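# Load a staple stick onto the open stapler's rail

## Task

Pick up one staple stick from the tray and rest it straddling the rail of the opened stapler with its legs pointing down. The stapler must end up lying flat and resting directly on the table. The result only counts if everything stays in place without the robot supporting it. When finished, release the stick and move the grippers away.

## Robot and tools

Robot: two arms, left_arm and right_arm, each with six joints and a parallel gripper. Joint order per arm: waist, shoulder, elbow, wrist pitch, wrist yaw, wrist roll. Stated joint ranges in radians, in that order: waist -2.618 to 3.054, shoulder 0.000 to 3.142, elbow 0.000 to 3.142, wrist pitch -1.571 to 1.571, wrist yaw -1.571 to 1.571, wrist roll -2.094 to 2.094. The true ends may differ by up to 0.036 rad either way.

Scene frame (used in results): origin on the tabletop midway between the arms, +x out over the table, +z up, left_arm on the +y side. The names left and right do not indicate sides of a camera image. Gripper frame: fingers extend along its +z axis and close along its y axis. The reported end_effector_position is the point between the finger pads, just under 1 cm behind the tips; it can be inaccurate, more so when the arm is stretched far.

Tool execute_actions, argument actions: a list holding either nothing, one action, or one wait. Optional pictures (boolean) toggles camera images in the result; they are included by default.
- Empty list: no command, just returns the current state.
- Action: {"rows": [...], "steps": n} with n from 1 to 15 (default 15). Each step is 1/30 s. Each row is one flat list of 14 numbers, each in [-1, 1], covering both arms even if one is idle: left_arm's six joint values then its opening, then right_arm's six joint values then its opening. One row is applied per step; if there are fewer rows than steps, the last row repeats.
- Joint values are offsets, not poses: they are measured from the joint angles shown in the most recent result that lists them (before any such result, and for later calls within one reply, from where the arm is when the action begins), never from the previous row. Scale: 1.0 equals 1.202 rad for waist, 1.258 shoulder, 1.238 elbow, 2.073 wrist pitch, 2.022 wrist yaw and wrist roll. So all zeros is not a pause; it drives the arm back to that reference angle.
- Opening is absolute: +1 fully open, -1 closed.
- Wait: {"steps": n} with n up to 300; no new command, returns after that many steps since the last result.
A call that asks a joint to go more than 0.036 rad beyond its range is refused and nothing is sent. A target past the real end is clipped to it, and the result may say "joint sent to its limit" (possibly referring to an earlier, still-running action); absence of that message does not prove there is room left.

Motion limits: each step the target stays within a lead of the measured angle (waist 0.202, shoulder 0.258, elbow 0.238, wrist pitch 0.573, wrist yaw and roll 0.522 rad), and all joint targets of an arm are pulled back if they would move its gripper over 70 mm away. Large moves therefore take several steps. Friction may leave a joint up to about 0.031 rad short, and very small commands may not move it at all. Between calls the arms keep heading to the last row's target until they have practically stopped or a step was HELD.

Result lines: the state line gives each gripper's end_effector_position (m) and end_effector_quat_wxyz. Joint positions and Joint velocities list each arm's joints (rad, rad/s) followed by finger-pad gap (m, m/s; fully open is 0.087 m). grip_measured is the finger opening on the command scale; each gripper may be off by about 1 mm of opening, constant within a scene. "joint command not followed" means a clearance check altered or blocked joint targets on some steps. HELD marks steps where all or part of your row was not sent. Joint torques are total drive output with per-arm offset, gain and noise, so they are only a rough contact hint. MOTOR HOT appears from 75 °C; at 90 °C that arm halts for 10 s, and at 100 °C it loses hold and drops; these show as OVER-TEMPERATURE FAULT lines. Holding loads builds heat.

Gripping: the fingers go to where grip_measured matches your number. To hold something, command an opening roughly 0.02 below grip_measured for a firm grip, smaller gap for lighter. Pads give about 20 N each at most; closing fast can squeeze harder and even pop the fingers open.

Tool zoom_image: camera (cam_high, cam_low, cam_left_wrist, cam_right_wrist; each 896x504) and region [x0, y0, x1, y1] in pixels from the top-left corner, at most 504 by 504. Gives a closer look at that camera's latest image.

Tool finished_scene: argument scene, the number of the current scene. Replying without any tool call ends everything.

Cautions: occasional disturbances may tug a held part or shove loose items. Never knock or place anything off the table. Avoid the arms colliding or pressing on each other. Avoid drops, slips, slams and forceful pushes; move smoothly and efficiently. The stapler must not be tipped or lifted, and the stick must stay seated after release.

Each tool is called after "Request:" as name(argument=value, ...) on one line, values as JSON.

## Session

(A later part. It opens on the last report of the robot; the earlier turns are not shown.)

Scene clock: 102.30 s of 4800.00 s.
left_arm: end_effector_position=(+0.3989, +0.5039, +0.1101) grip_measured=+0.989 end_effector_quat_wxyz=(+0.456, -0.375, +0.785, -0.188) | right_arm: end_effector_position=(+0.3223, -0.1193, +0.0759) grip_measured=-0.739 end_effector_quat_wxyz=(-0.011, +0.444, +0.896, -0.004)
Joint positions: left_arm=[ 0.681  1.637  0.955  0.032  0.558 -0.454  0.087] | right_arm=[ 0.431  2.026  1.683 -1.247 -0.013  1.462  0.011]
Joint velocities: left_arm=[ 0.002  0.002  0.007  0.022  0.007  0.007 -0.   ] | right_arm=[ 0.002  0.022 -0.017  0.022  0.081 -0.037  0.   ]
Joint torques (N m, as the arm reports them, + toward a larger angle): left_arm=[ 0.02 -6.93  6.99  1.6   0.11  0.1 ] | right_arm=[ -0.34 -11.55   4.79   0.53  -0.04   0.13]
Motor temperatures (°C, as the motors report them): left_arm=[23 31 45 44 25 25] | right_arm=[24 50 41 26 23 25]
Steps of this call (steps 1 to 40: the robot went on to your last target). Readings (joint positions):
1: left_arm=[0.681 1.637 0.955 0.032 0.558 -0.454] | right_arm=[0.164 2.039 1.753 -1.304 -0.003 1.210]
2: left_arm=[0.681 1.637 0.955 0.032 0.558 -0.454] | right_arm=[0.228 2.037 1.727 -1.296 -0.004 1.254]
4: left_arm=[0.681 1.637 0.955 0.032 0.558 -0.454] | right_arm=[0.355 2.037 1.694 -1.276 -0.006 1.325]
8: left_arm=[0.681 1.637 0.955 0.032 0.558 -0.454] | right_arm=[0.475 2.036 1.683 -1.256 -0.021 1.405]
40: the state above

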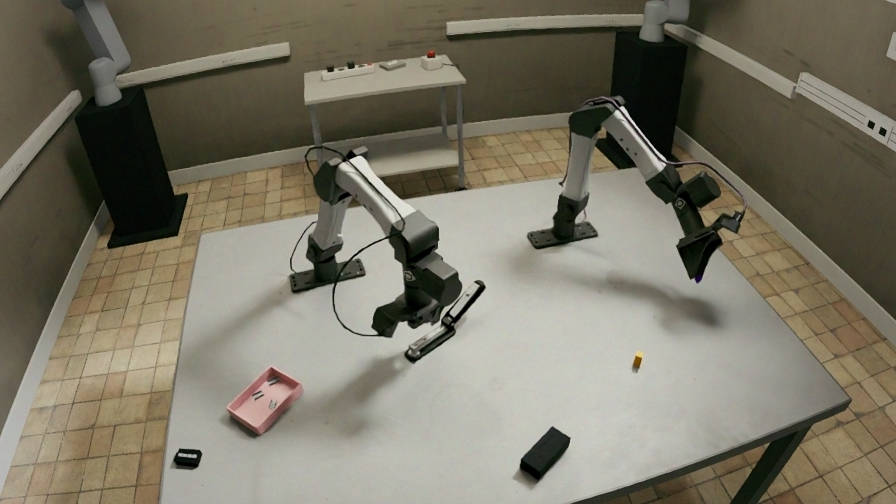

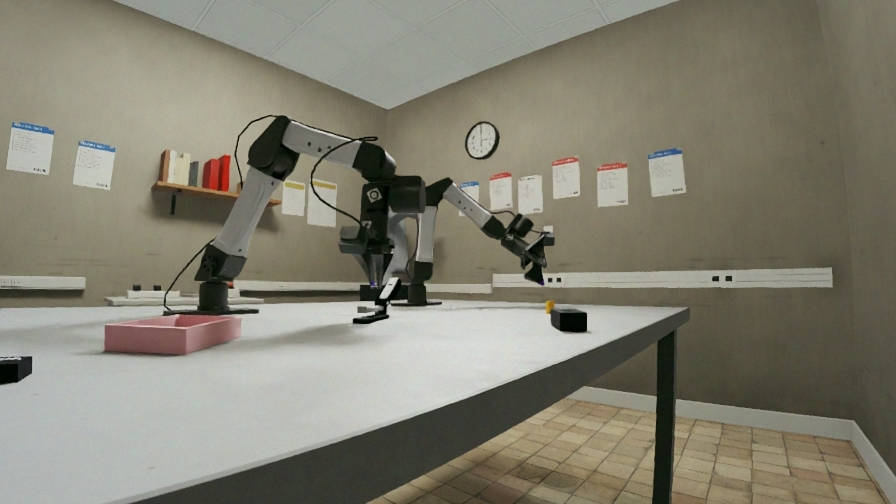

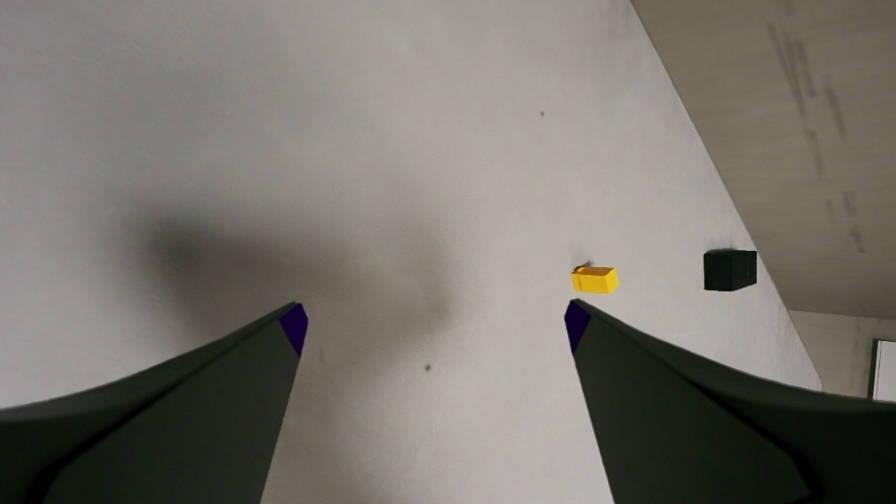

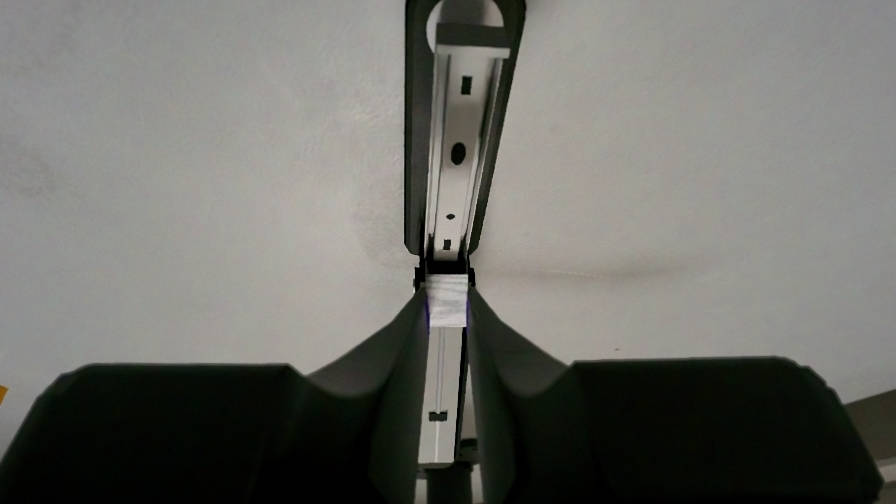

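Request:
execute_actions(actions=[])

Scene clock: 114.00 s of 4800.00 s.
left_arm: end_effector_position=(+0.3989, +0.5039, +0.1101) grip_measured=+0.989 end_effector_quat_wxyz=(+0.456, -0.375, +0.785, -0.188) | right_arm: end_effector_position=(+0.3223, -0.1193, +0.0759) grip_measured=-0.739 end_effector_quat_wxyz=(-0.011, +0.444, +0.896, -0.004)
Joint positions: left_arm=[ 0.681  1.637  0.955  0.032  0.558 -0.454  0.087] | right_arm=[ 0.431  2.026  1.683 -1.247 -0.013  1.462  0.011]
Joint velocities: left_arm=[ 0.012 -0.017  0.022  0.037  0.037  0.022 -0.   ] | right_arm=[ 0.002  0.017 -0.012  0.037 -0.022  0.066  0.   ]
Joint torques (N m, as the arm reports them, + toward a larger angle): left_arm=[ 0.01 -6.86  6.96  1.59  0.12  0.08] | right_arm=[ -0.36 -11.56   4.82   0.53  -0.04   0.12]
Motor temperatures (°C, as the motors report them): left_arm=[23 31 45 44 25 25] | right_arm=[24 50 40 26 23 25]
Steps of this call (steps 1 to 15: the robot went on to your last target; steps 16 to 90: nothing new was sent; then 8.70 s passed at rest). Readings (joint positions):
1: left_arm=[0.681 1.637 0.955 0.032 0.558 -0.454] | right_arm=[0.431 2.026 1.683 -1.247 -0.013 1.462]
2: left_arm=[0.681 1.637 0.955 0.032 0.558 -0.454] | right_arm=[0.431 2.026 1.683 -1.247 -0.013 1.462]
4: left_arm=[0.681 1.637 0.955 0.032 0.558 -0.454] | right_arm=[0.431 2.026 1.683 -1.247 -0.013 1.462]
8: left_arm=[0.681 1.637 0.955 0.032 0.558 -0.454] | right_arm=[0.431 2.026 1.683 -1.247 -0.013 1.462]
90: the state above
All arms were judged still, so your last target was given up. Only a new action makes them travel on or press farther. Fingers that are still opening or closing keep moving.

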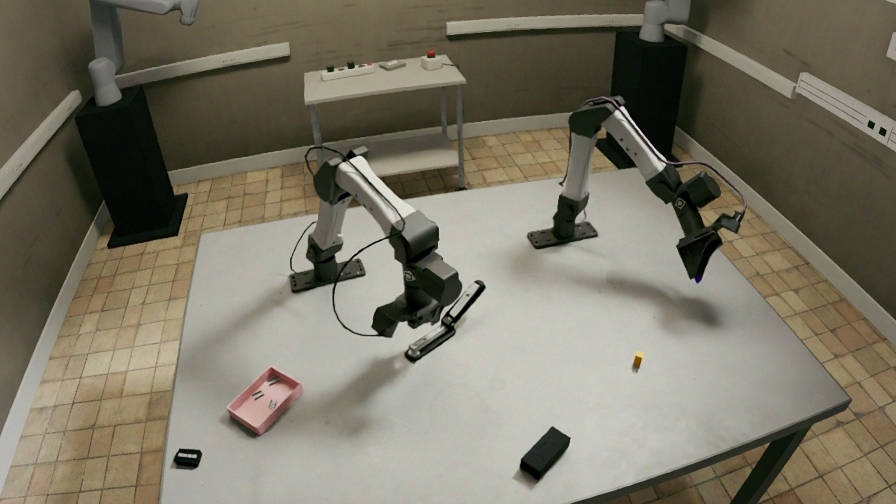

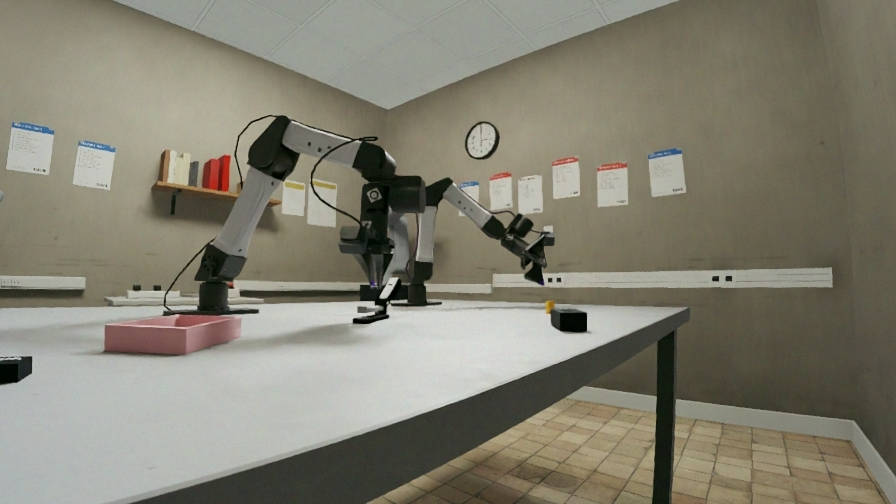

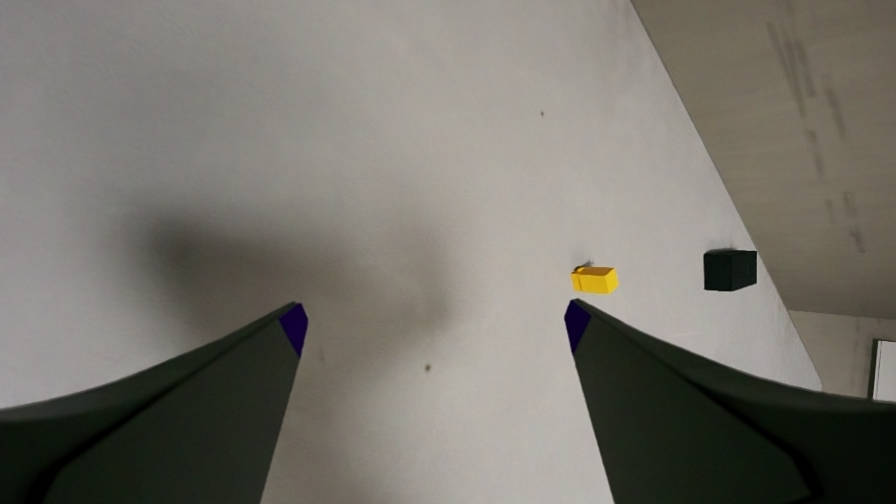

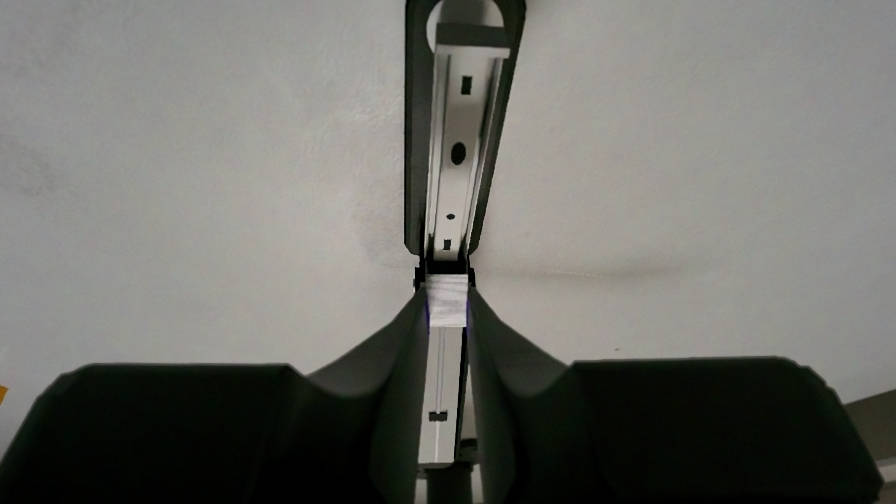

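Request:
execute_actions(actions=[{"rows":[[0,0,0,0,0,0,1,-0.065,0,-0.05,0,0,0,-0.78]]}])

Scene clock: 118.53 s of 4800.00 s.
left_arm: end_effector_position=(+0.3989, +0.5039, +0.1101) grip_measured=+0.989 end_effector_quat_wxyz=(+0.456, -0.375, +0.785, -0.188) | right_arm: end_effector_position=(+0.3304, -0.1503, +0.0657) grip_measured=-0.739 end_effector_quat_wxyz=(-0.023, +0.481, +0.876, -0.020)
Joint positions: left_arm=[ 0.681  1.637  0.955  0.032  0.558 -0.454  0.087] | right_arm=[ 0.348  2.026  1.64  -1.244 -0.014  1.462  0.011]
Joint velocities: left_arm=[-0.032  0.002 -0.007  0.022 -0.007  0.007 -0.   ] | right_arm=[ 0.012 -0.017 -0.012  0.007 -0.022  0.007 -0.001]
Joint torques (N m, as the arm reports them, + toward a larger angle): left_arm=[ 0.08 -6.91  6.98  1.59  0.12  0.08] | right_arm=[ 0.19 -9.4   4.86  0.19 -0.09  0.03]
Motor temperatures (°C, as the motors report them): left_arm=[23 32 45 44 25 25] | right_arm=[24 50 40 26 23 25]
Steps of this call (steps 1 to 90: nothing new was sent; then 1.03 s passed at rest; steps 91 to 105: all 15 steps of this action). Readings (joint positions):
91: left_arm=[0.681 1.637 0.955 0.032 0.558 -0.454] | right_arm=[0.425 2.026 1.677 -1.245 -0.015 1.462]
92: left_arm=[0.681 1.637 0.955 0.032 0.558 -0.454] | right_arm=[0.413 2.026 1.668 -1.244 -0.017 1.462]
94: left_arm=[0.681 1.637 0.955 0.032 0.558 -0.454] | right_arm=[0.378 2.026 1.647 -1.244 -0.016 1.462]
98: left_arm=[0.681 1.637 0.955 0.032 0.558 -0.454] | right_arm=[0.347 2.026 1.640 -1.244 -0.014 1.462]
105: the state above

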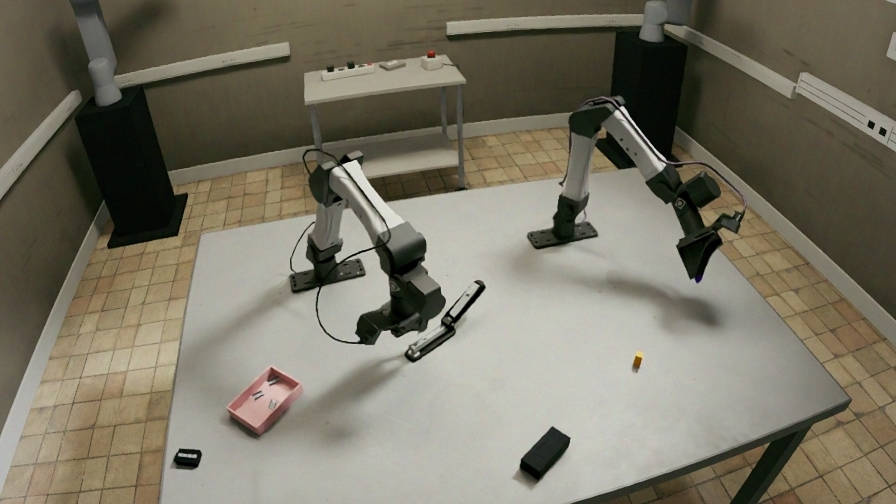

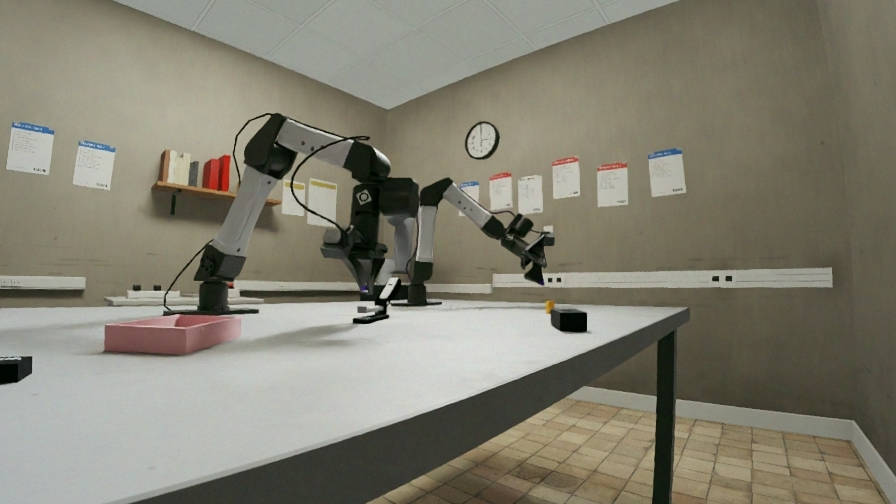

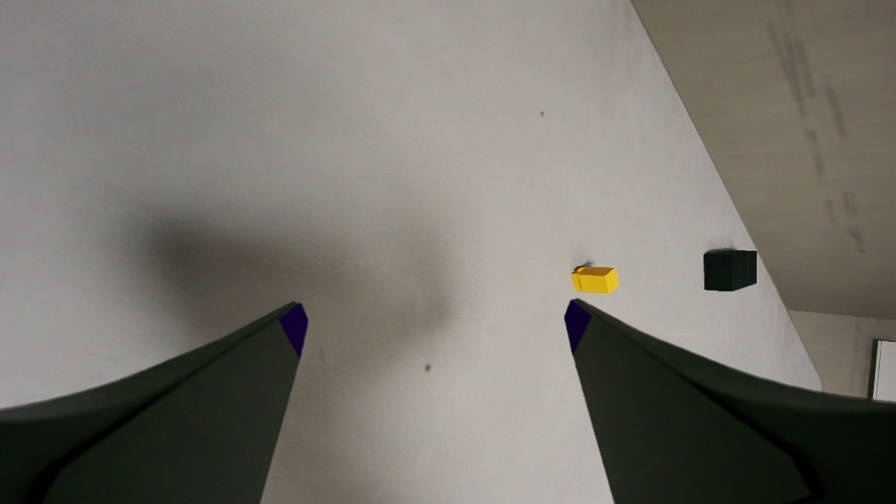

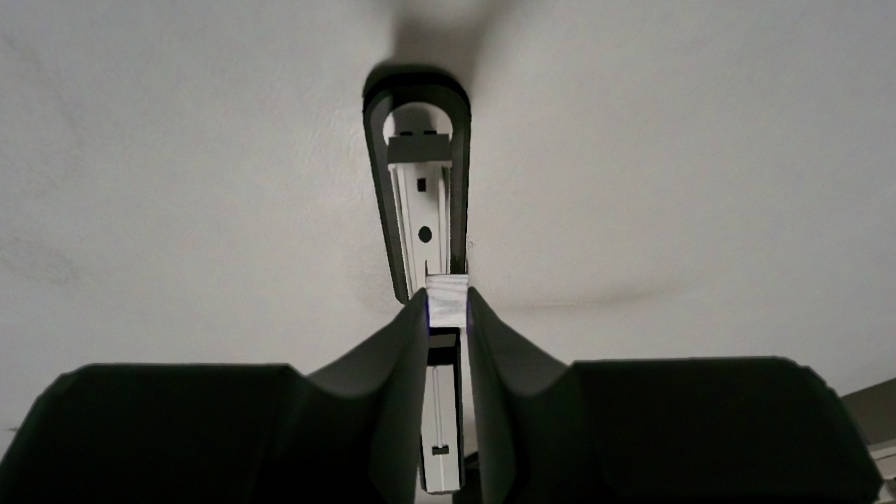

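Request:
execute_actions(actions=[{"rows":[[0,0,0,0,0,0,1,0,0,0,0.028,0,0,-0.78]]}])

Scene clock: 122.23 s of 4800.00 s.
left_arm: end_effector_position=(+0.3989, +0.5039, +0.1101) grip_measured=+0.989 end_effector_quat_wxyz=(+0.456, -0.375, +0.785, -0.188) | right_arm: end_effector_position=(+0.3385, -0.1462, +0.0652) grip_measured=-0.739 end_effector_quat_wxyz=(-0.012, +0.481, +0.877, -0.005)
Joint positions: left_arm=[ 0.681  1.637  0.955  0.032  0.558 -0.454  0.087] | right_arm=[ 0.348  2.026  1.64  -1.208 -0.014  1.462  0.011]
Joint velocities: left_arm=[ 0.007 -0.002 -0.002  0.066 -0.022 -0.066  0.001] | right_arm=[ 0.012 -0.002 -0.022  0.007 -0.007  0.022  0.001]
Joint torques (N m, as the arm reports them, + toward a larger angle): left_arm=[-0.02 -6.84  7.01  1.6   0.12  0.11] | right_arm=[-0.29 -9.49  6.58  0.52 -0.1   0.02]
Motor temperatures (°C, as the motors report them): left_arm=[23 32 45 44 25 25] | right_arm=[24 49 40 26 23 25]
Steps of this call (steps 1 to 15: the robot went on to your last target; steps 16 to 90: nothing new was sent; then 0.20 s passed at rest; steps 91 to 105: all 15 steps of this action). Readings (joint positions):
91: left_arm=[0.681 1.637 0.955 0.032 0.558 -0.454] | right_arm=[0.348 2.026 1.640 -1.241 -0.014 1.462]
92: left_arm=[0.681 1.637 0.955 0.032 0.558 -0.454] | right_arm=[0.348 2.026 1.640 -1.235 -0.014 1.462]
94: left_arm=[0.681 1.637 0.955 0.032 0.558 -0.454] | right_arm=[0.348 2.026 1.640 -1.223 -0.014 1.462]
98: left_arm=[0.681 1.637 0.955 0.032 0.558 -0.454] | right_arm=[0.348 2.026 1.640 -1.212 -0.014 1.462]
105: the state above

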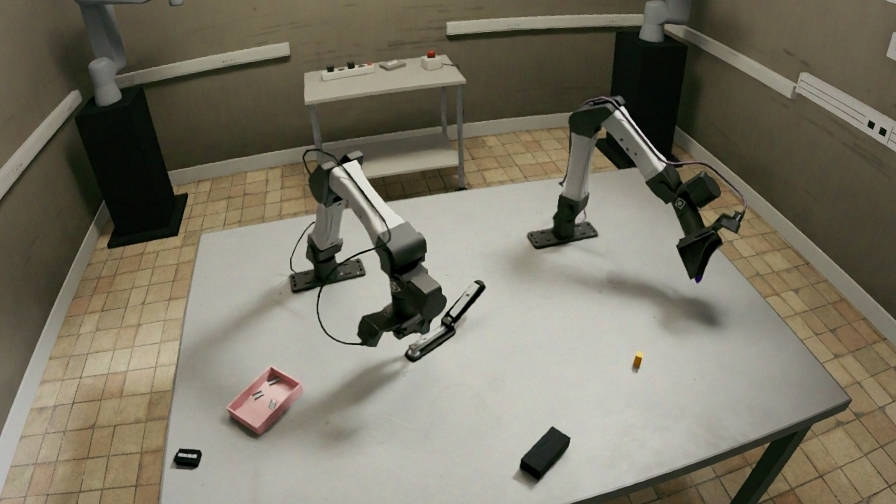

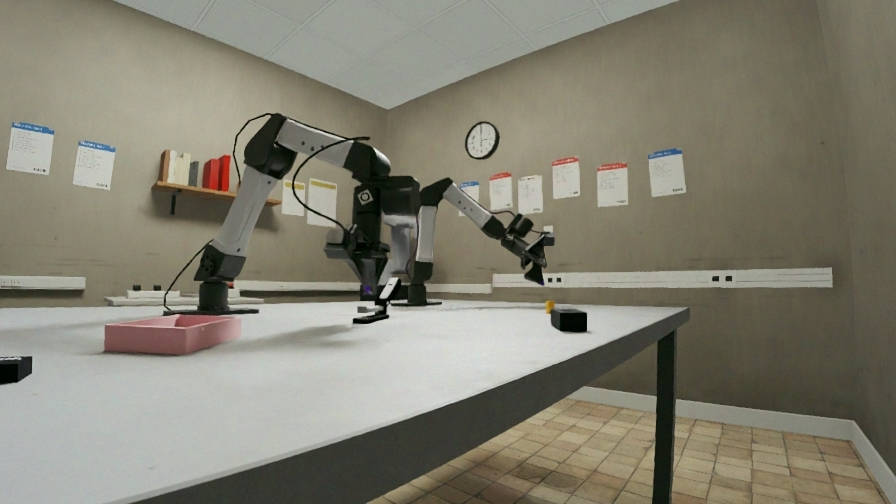

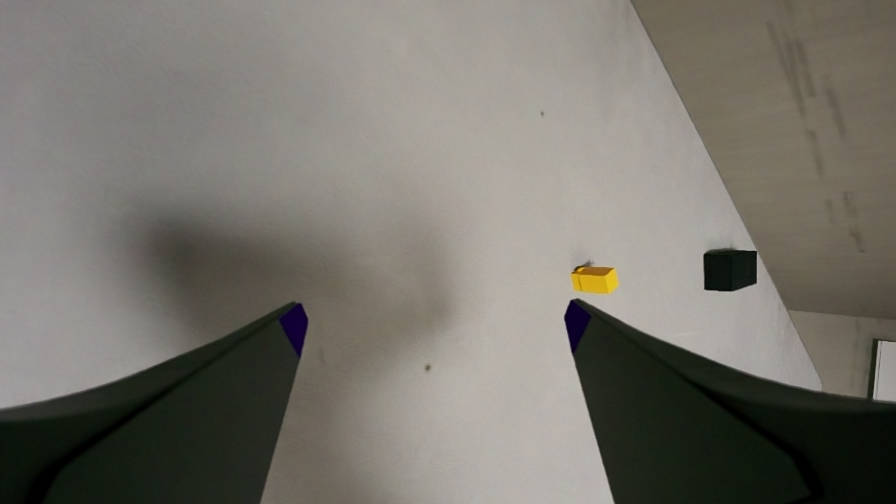

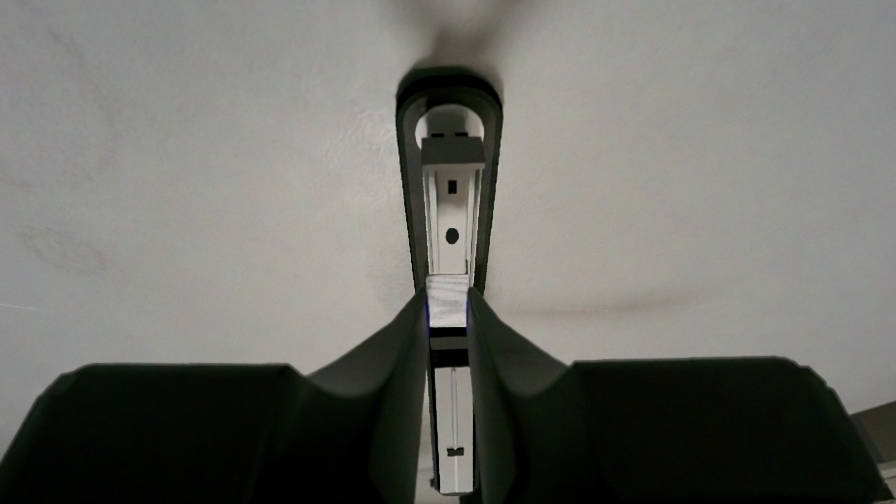

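Request:
execute_actions(actions=[{"rows":[[0,0,0,0,0,0,1,0,0,-0.06,0.032,0,0,-0.78]]}])

Scene clock: 126.90 s of 4800.00 s.
left_arm: end_effector_position=(+0.3989, +0.5039, +0.1101) grip_measured=+0.989 end_effector_quat_wxyz=(+0.456, -0.375, +0.785, -0.188) | right_arm: end_effector_position=(+0.3337, -0.1486, +0.0516) grip_measured=-0.739 end_effector_quat_wxyz=(-0.015, +0.481, +0.877, -0.010)
Joint positions: left_arm=[ 0.681  1.637  0.955  0.032  0.558 -0.454  0.087] | right_arm=[ 0.348  2.025  1.584 -1.163 -0.014  1.462  0.011]
Joint velocities: left_arm=[-0.002 -0.002  0.007  0.022 -0.007  0.022 -0.   ] | right_arm=[-0.012 -0.007  0.002 -0.022 -0.022  0.007 -0.001]
Joint torques (N m, as the arm reports them, + toward a larger angle): left_arm=[-0.03 -6.93  6.95  1.61  0.1   0.1 ] | right_arm=[-0.29 -9.34  4.93  0.48 -0.09  0.03]
Motor temperatures (°C, as the motors report them): left_arm=[23 32 45 44 25 25] | right_arm=[24 48 40 26 23 25]
Steps of this call (steps 1 to 15: the robot went on to your last target; steps 16 to 90: nothing new was sent; then 1.17 s passed at rest; steps 91 to 105: all 15 steps of this action). Readings (joint positions):
91: left_arm=[0.681 1.637 0.955 0.032 0.558 -0.454] | right_arm=[0.348 2.026 1.631 -1.197 -0.014 1.462]
92: left_arm=[0.681 1.637 0.955 0.032 0.558 -0.454] | right_arm=[0.348 2.025 1.619 -1.187 -0.014 1.462]
94: left_arm=[0.681 1.637 0.955 0.032 0.558 -0.454] | right_arm=[0.348 2.025 1.593 -1.177 -0.014 1.462]
98: left_arm=[0.681 1.637 0.955 0.032 0.558 -0.454] | right_arm=[0.348 2.025 1.584 -1.172 -0.014 1.462]
105: the state above

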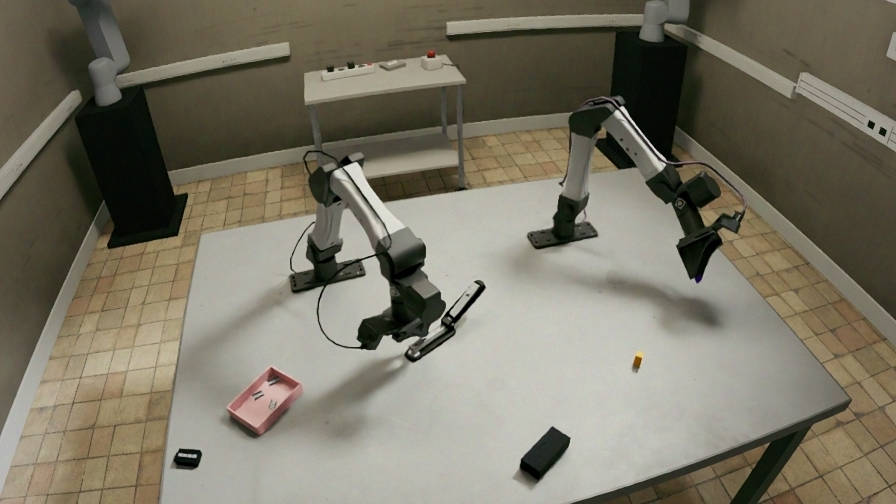

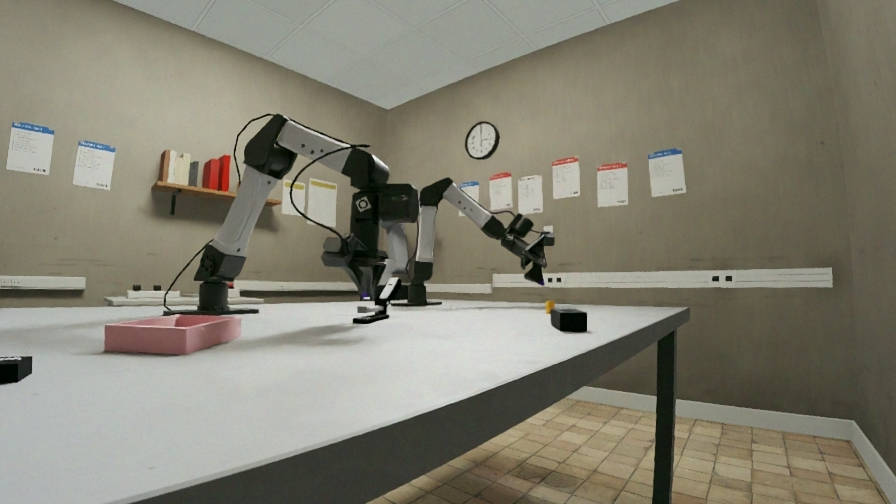

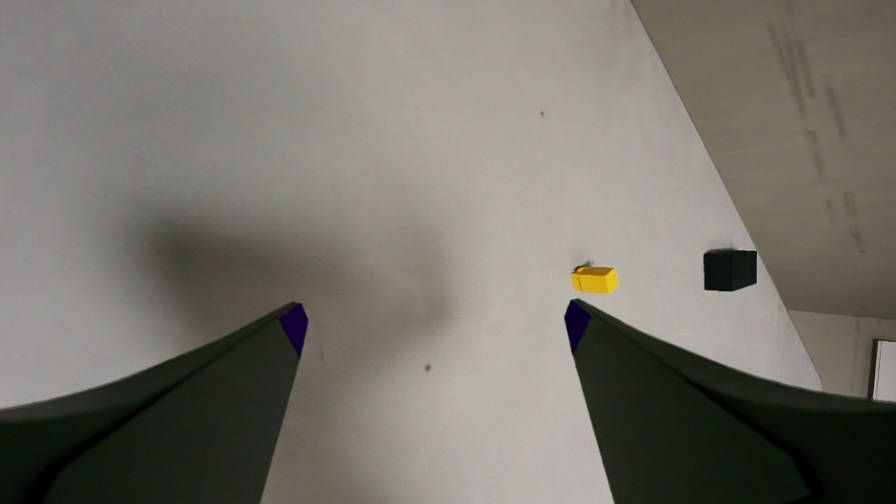

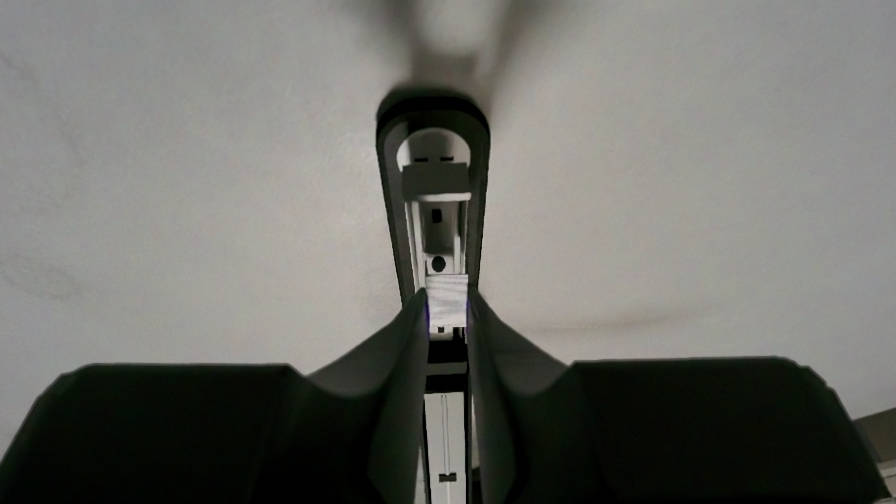

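Request:
execute_actions(actions=[{"rows":[[0,0,0,0,0,0,1,0,0,0,0.016,0,0,-0.78]]}])

Request:
zoom_image(camera="cam_right_wrist", region=[360,150,540,390])

Scene clock: 132.23 s of 4800.00 s.
left_arm: end_effector_position=(+0.3989, +0.5039, +0.1101) grip_measured=+0.989 end_effector_quat_wxyz=(+0.456, -0.375, +0.785, -0.188) | right_arm: end_effector_position=(+0.3365, -0.1472, +0.0514) grip_measured=-0.739 end_effector_quat_wxyz=(-0.012, +0.481, +0.877, -0.005)
Joint positions: left_arm=[ 0.681  1.637  0.955  0.032  0.558 -0.454  0.087] | right_arm=[ 0.348  2.025  1.584 -1.15  -0.014  1.462  0.011]
Joint velocities: left_arm=[-0.017 -0.027  0.002  0.022  0.007 -0.037  0.   ] | right_arm=[-0.002 -0.017  0.007 -0.051 -0.081  0.081  0.   ]
Joint torques (N m, as the arm reports them, + toward a larger angle): left_arm=[-0.01 -6.92  6.98  1.6   0.11  0.09] | right_arm=[-0.29 -9.44  6.53  0.52 -0.1   0.02]
Motor temperatures (°C, as the motors report them): left_arm=[23 32 45 44 25 25] | right_arm=[24 48 39 26 23 25]
Steps of this call (steps 1 to 15: the robot went on to your last target; steps 16 to 90: nothing new was sent; then 1.83 s passed at rest; steps 91 to 105: all 15 steps of this action). Readings (joint positions):
91: left_arm=[0.681 1.637 0.955 0.032 0.558 -0.454] | right_arm=[0.348 2.025 1.584 -1.160 -0.014 1.462]
92: left_arm=[0.681 1.637 0.955 0.032 0.558 -0.454] | right_arm=[0.348 2.025 1.584 -1.158 -0.014 1.462]
94: left_arm=[0.681 1.637 0.955 0.032 0.558 -0.454] | right_arm=[0.348 2.025 1.584 -1.155 -0.014 1.462]
98: left_arm=[0.681 1.637 0.955 0.032 0.558 -0.454] | right_arm=[0.348 2.025 1.584 -1.151 -0.014 1.462]
105: the state above

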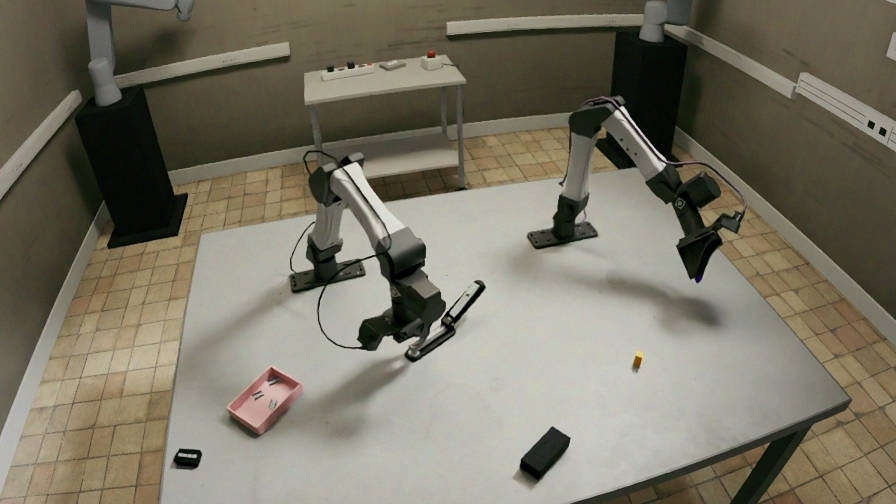

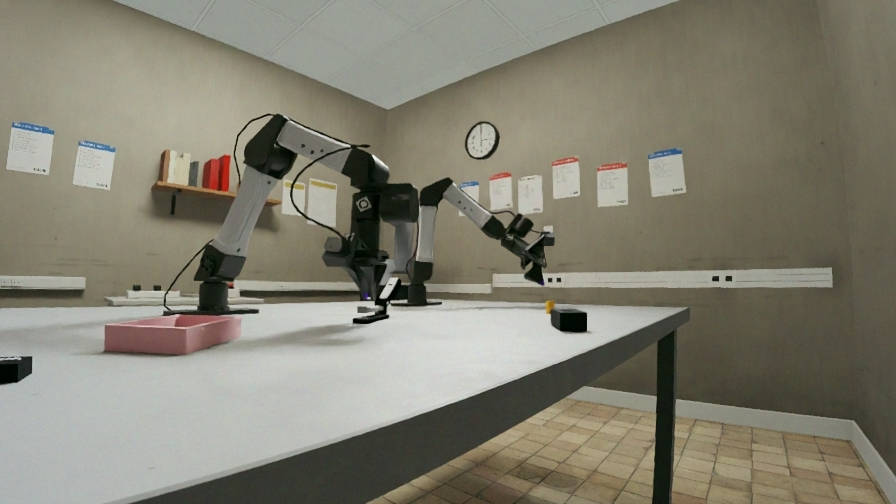

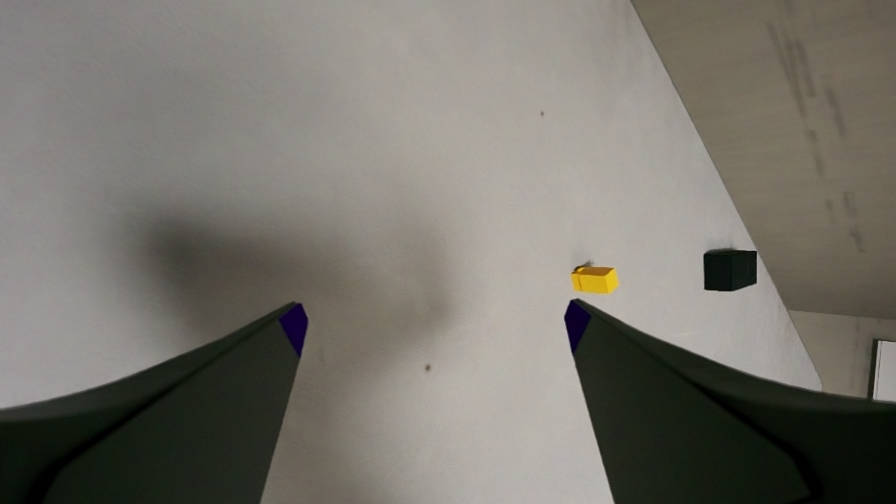

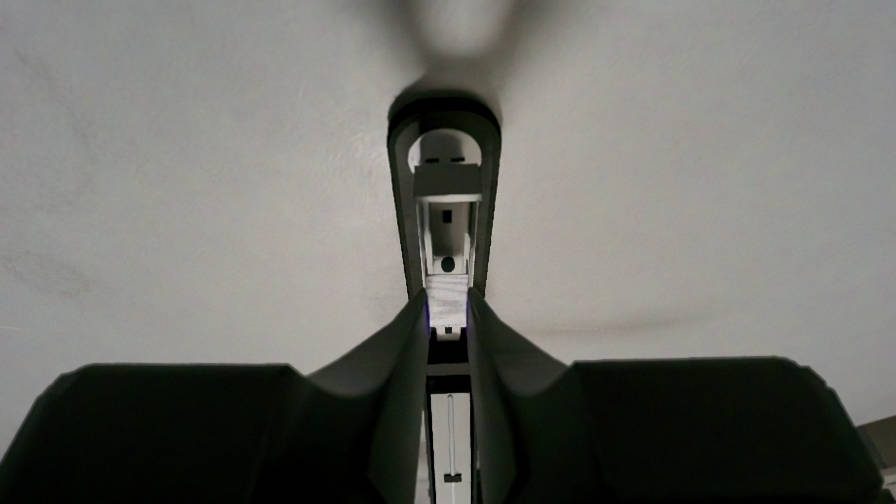

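Region (360, 150, 540, 390) of cam_right_wrist's 896x504 image, scaled by 2.100, with more detail than that image has; it fills the left 378 columns of this view, and the rest is white.

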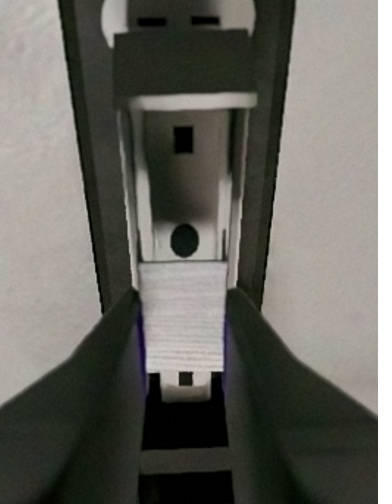

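Request:
execute_actions(actions=[{"rows":[[0,0,0,0,0,0,1,0,0,-0.036,0.0245,0,0,-0.78]]}])

Request:
zoom_image(camera="cam_right_wrist", region=[360,150,540,390])

Request:
zoom_image(camera="cam_low", region=[330,270,420,335])

Scene clock: 138.27 s of 4800.00 s.
left_arm: end_effector_position=(+0.3989, +0.5039, +0.1101) grip_measured=+0.989 end_effector_quat_wxyz=(+0.456, -0.375, +0.785, -0.188) | right_arm: end_effector_position=(+0.3367, -0.1472, +0.0454) grip_measured=-0.739 end_effector_quat_wxyz=(-0.010, +0.481, +0.877, -0.002)
Joint positions: left_arm=[ 0.681  1.637  0.955  0.032  0.558 -0.454  0.087] | right_arm=[ 0.348  2.025  1.559 -1.121 -0.014  1.462  0.011]
Joint velocities: left_arm=[ 0.007 -0.002 -0.017 -0.007  0.022  0.051 -0.001] | right_arm=[-0.012  0.007 -0.002 -0.081 -0.022 -0.022  0.   ]
Joint torques (N m, as the arm reports them, + toward a larger angle): left_arm=[ 0.02 -6.85  6.97  1.58  0.12  0.08] | right_arm=[-0.29 -9.42  4.72  0.53 -0.1   0.03]
Motor temperatures (°C, as the motors report them): left_arm=[23 32 45 44 25 25] | right_arm=[24 47 39 26 23 25]
Steps of this call (steps 1 to 15: the robot went on to your last target; steps 16 to 90: nothing new was sent; then 2.53 s passed at rest; steps 91 to 105: all 15 steps of this action). Readings (joint positions):
91: left_arm=[0.681 1.637 0.955 0.032 0.558 -0.454] | right_arm=[0.348 2.025 1.580 -1.145 -0.014 1.462]
92: left_arm=[0.681 1.637 0.955 0.032 0.558 -0.454] | right_arm=[0.348 2.025 1.575 -1.138 -0.014 1.462]
94: left_arm=[0.681 1.637 0.955 0.032 0.558 -0.454] | right_arm=[0.348 2.025 1.564 -1.131 -0.014 1.462]
98: left_arm=[0.681 1.637 0.955 0.032 0.558 -0.454] | right_arm=[0.348 2.025 1.559 -1.126 -0.014 1.462]
105: the state above

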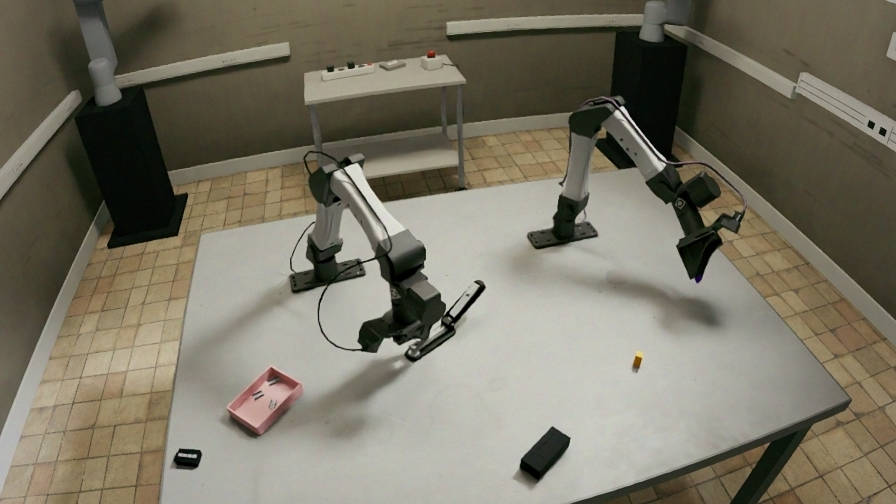

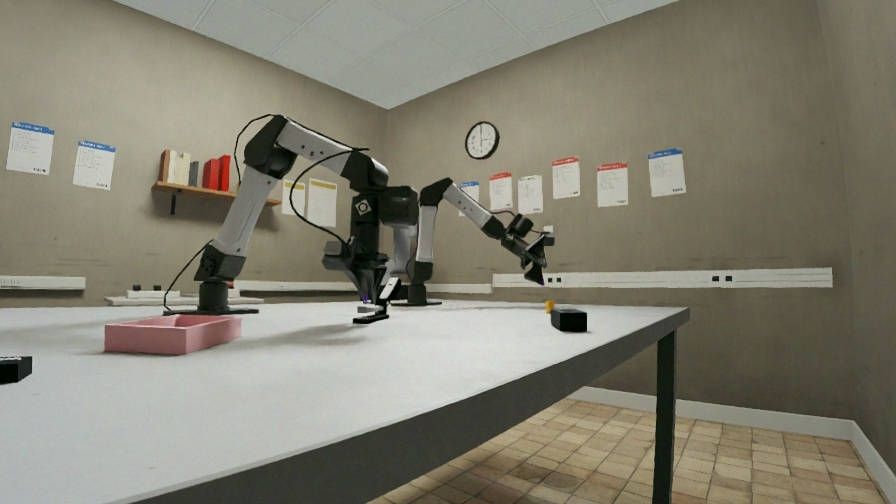

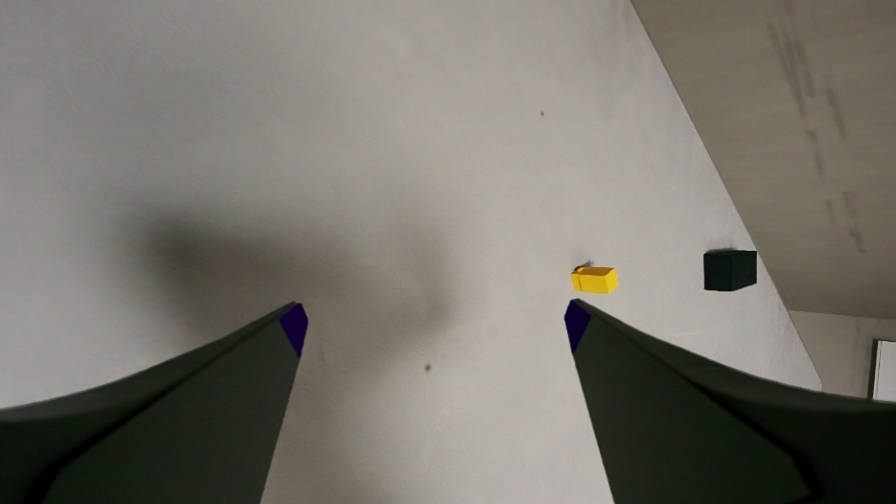

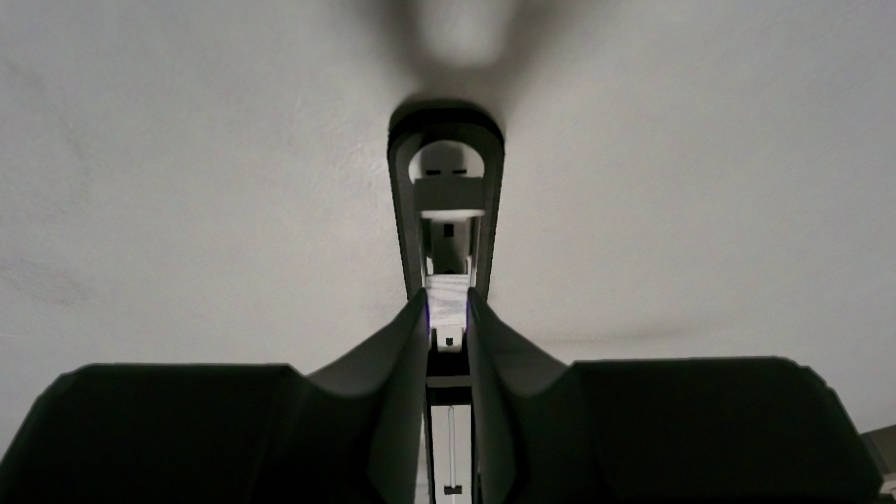

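Region (360, 150, 540, 390) of cam_right_wrist's 896x504 image, scaled by 2.100, with more detail than that image has; it fills the left 378 columns of this view, and the rest is white.

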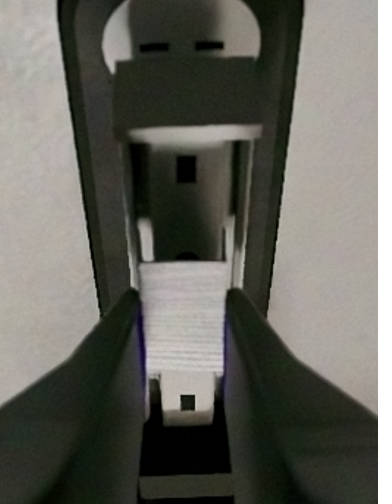

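Region (330, 270, 420, 335) of cam_low's 896x504 image, scaled by 5.600, with more detail than that image has.

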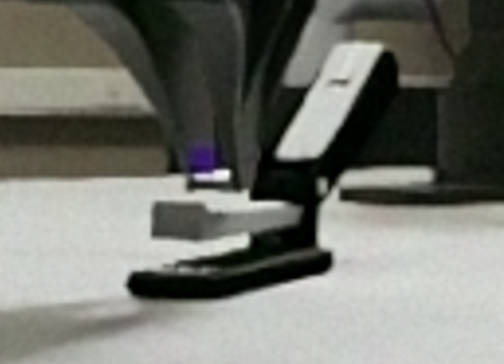

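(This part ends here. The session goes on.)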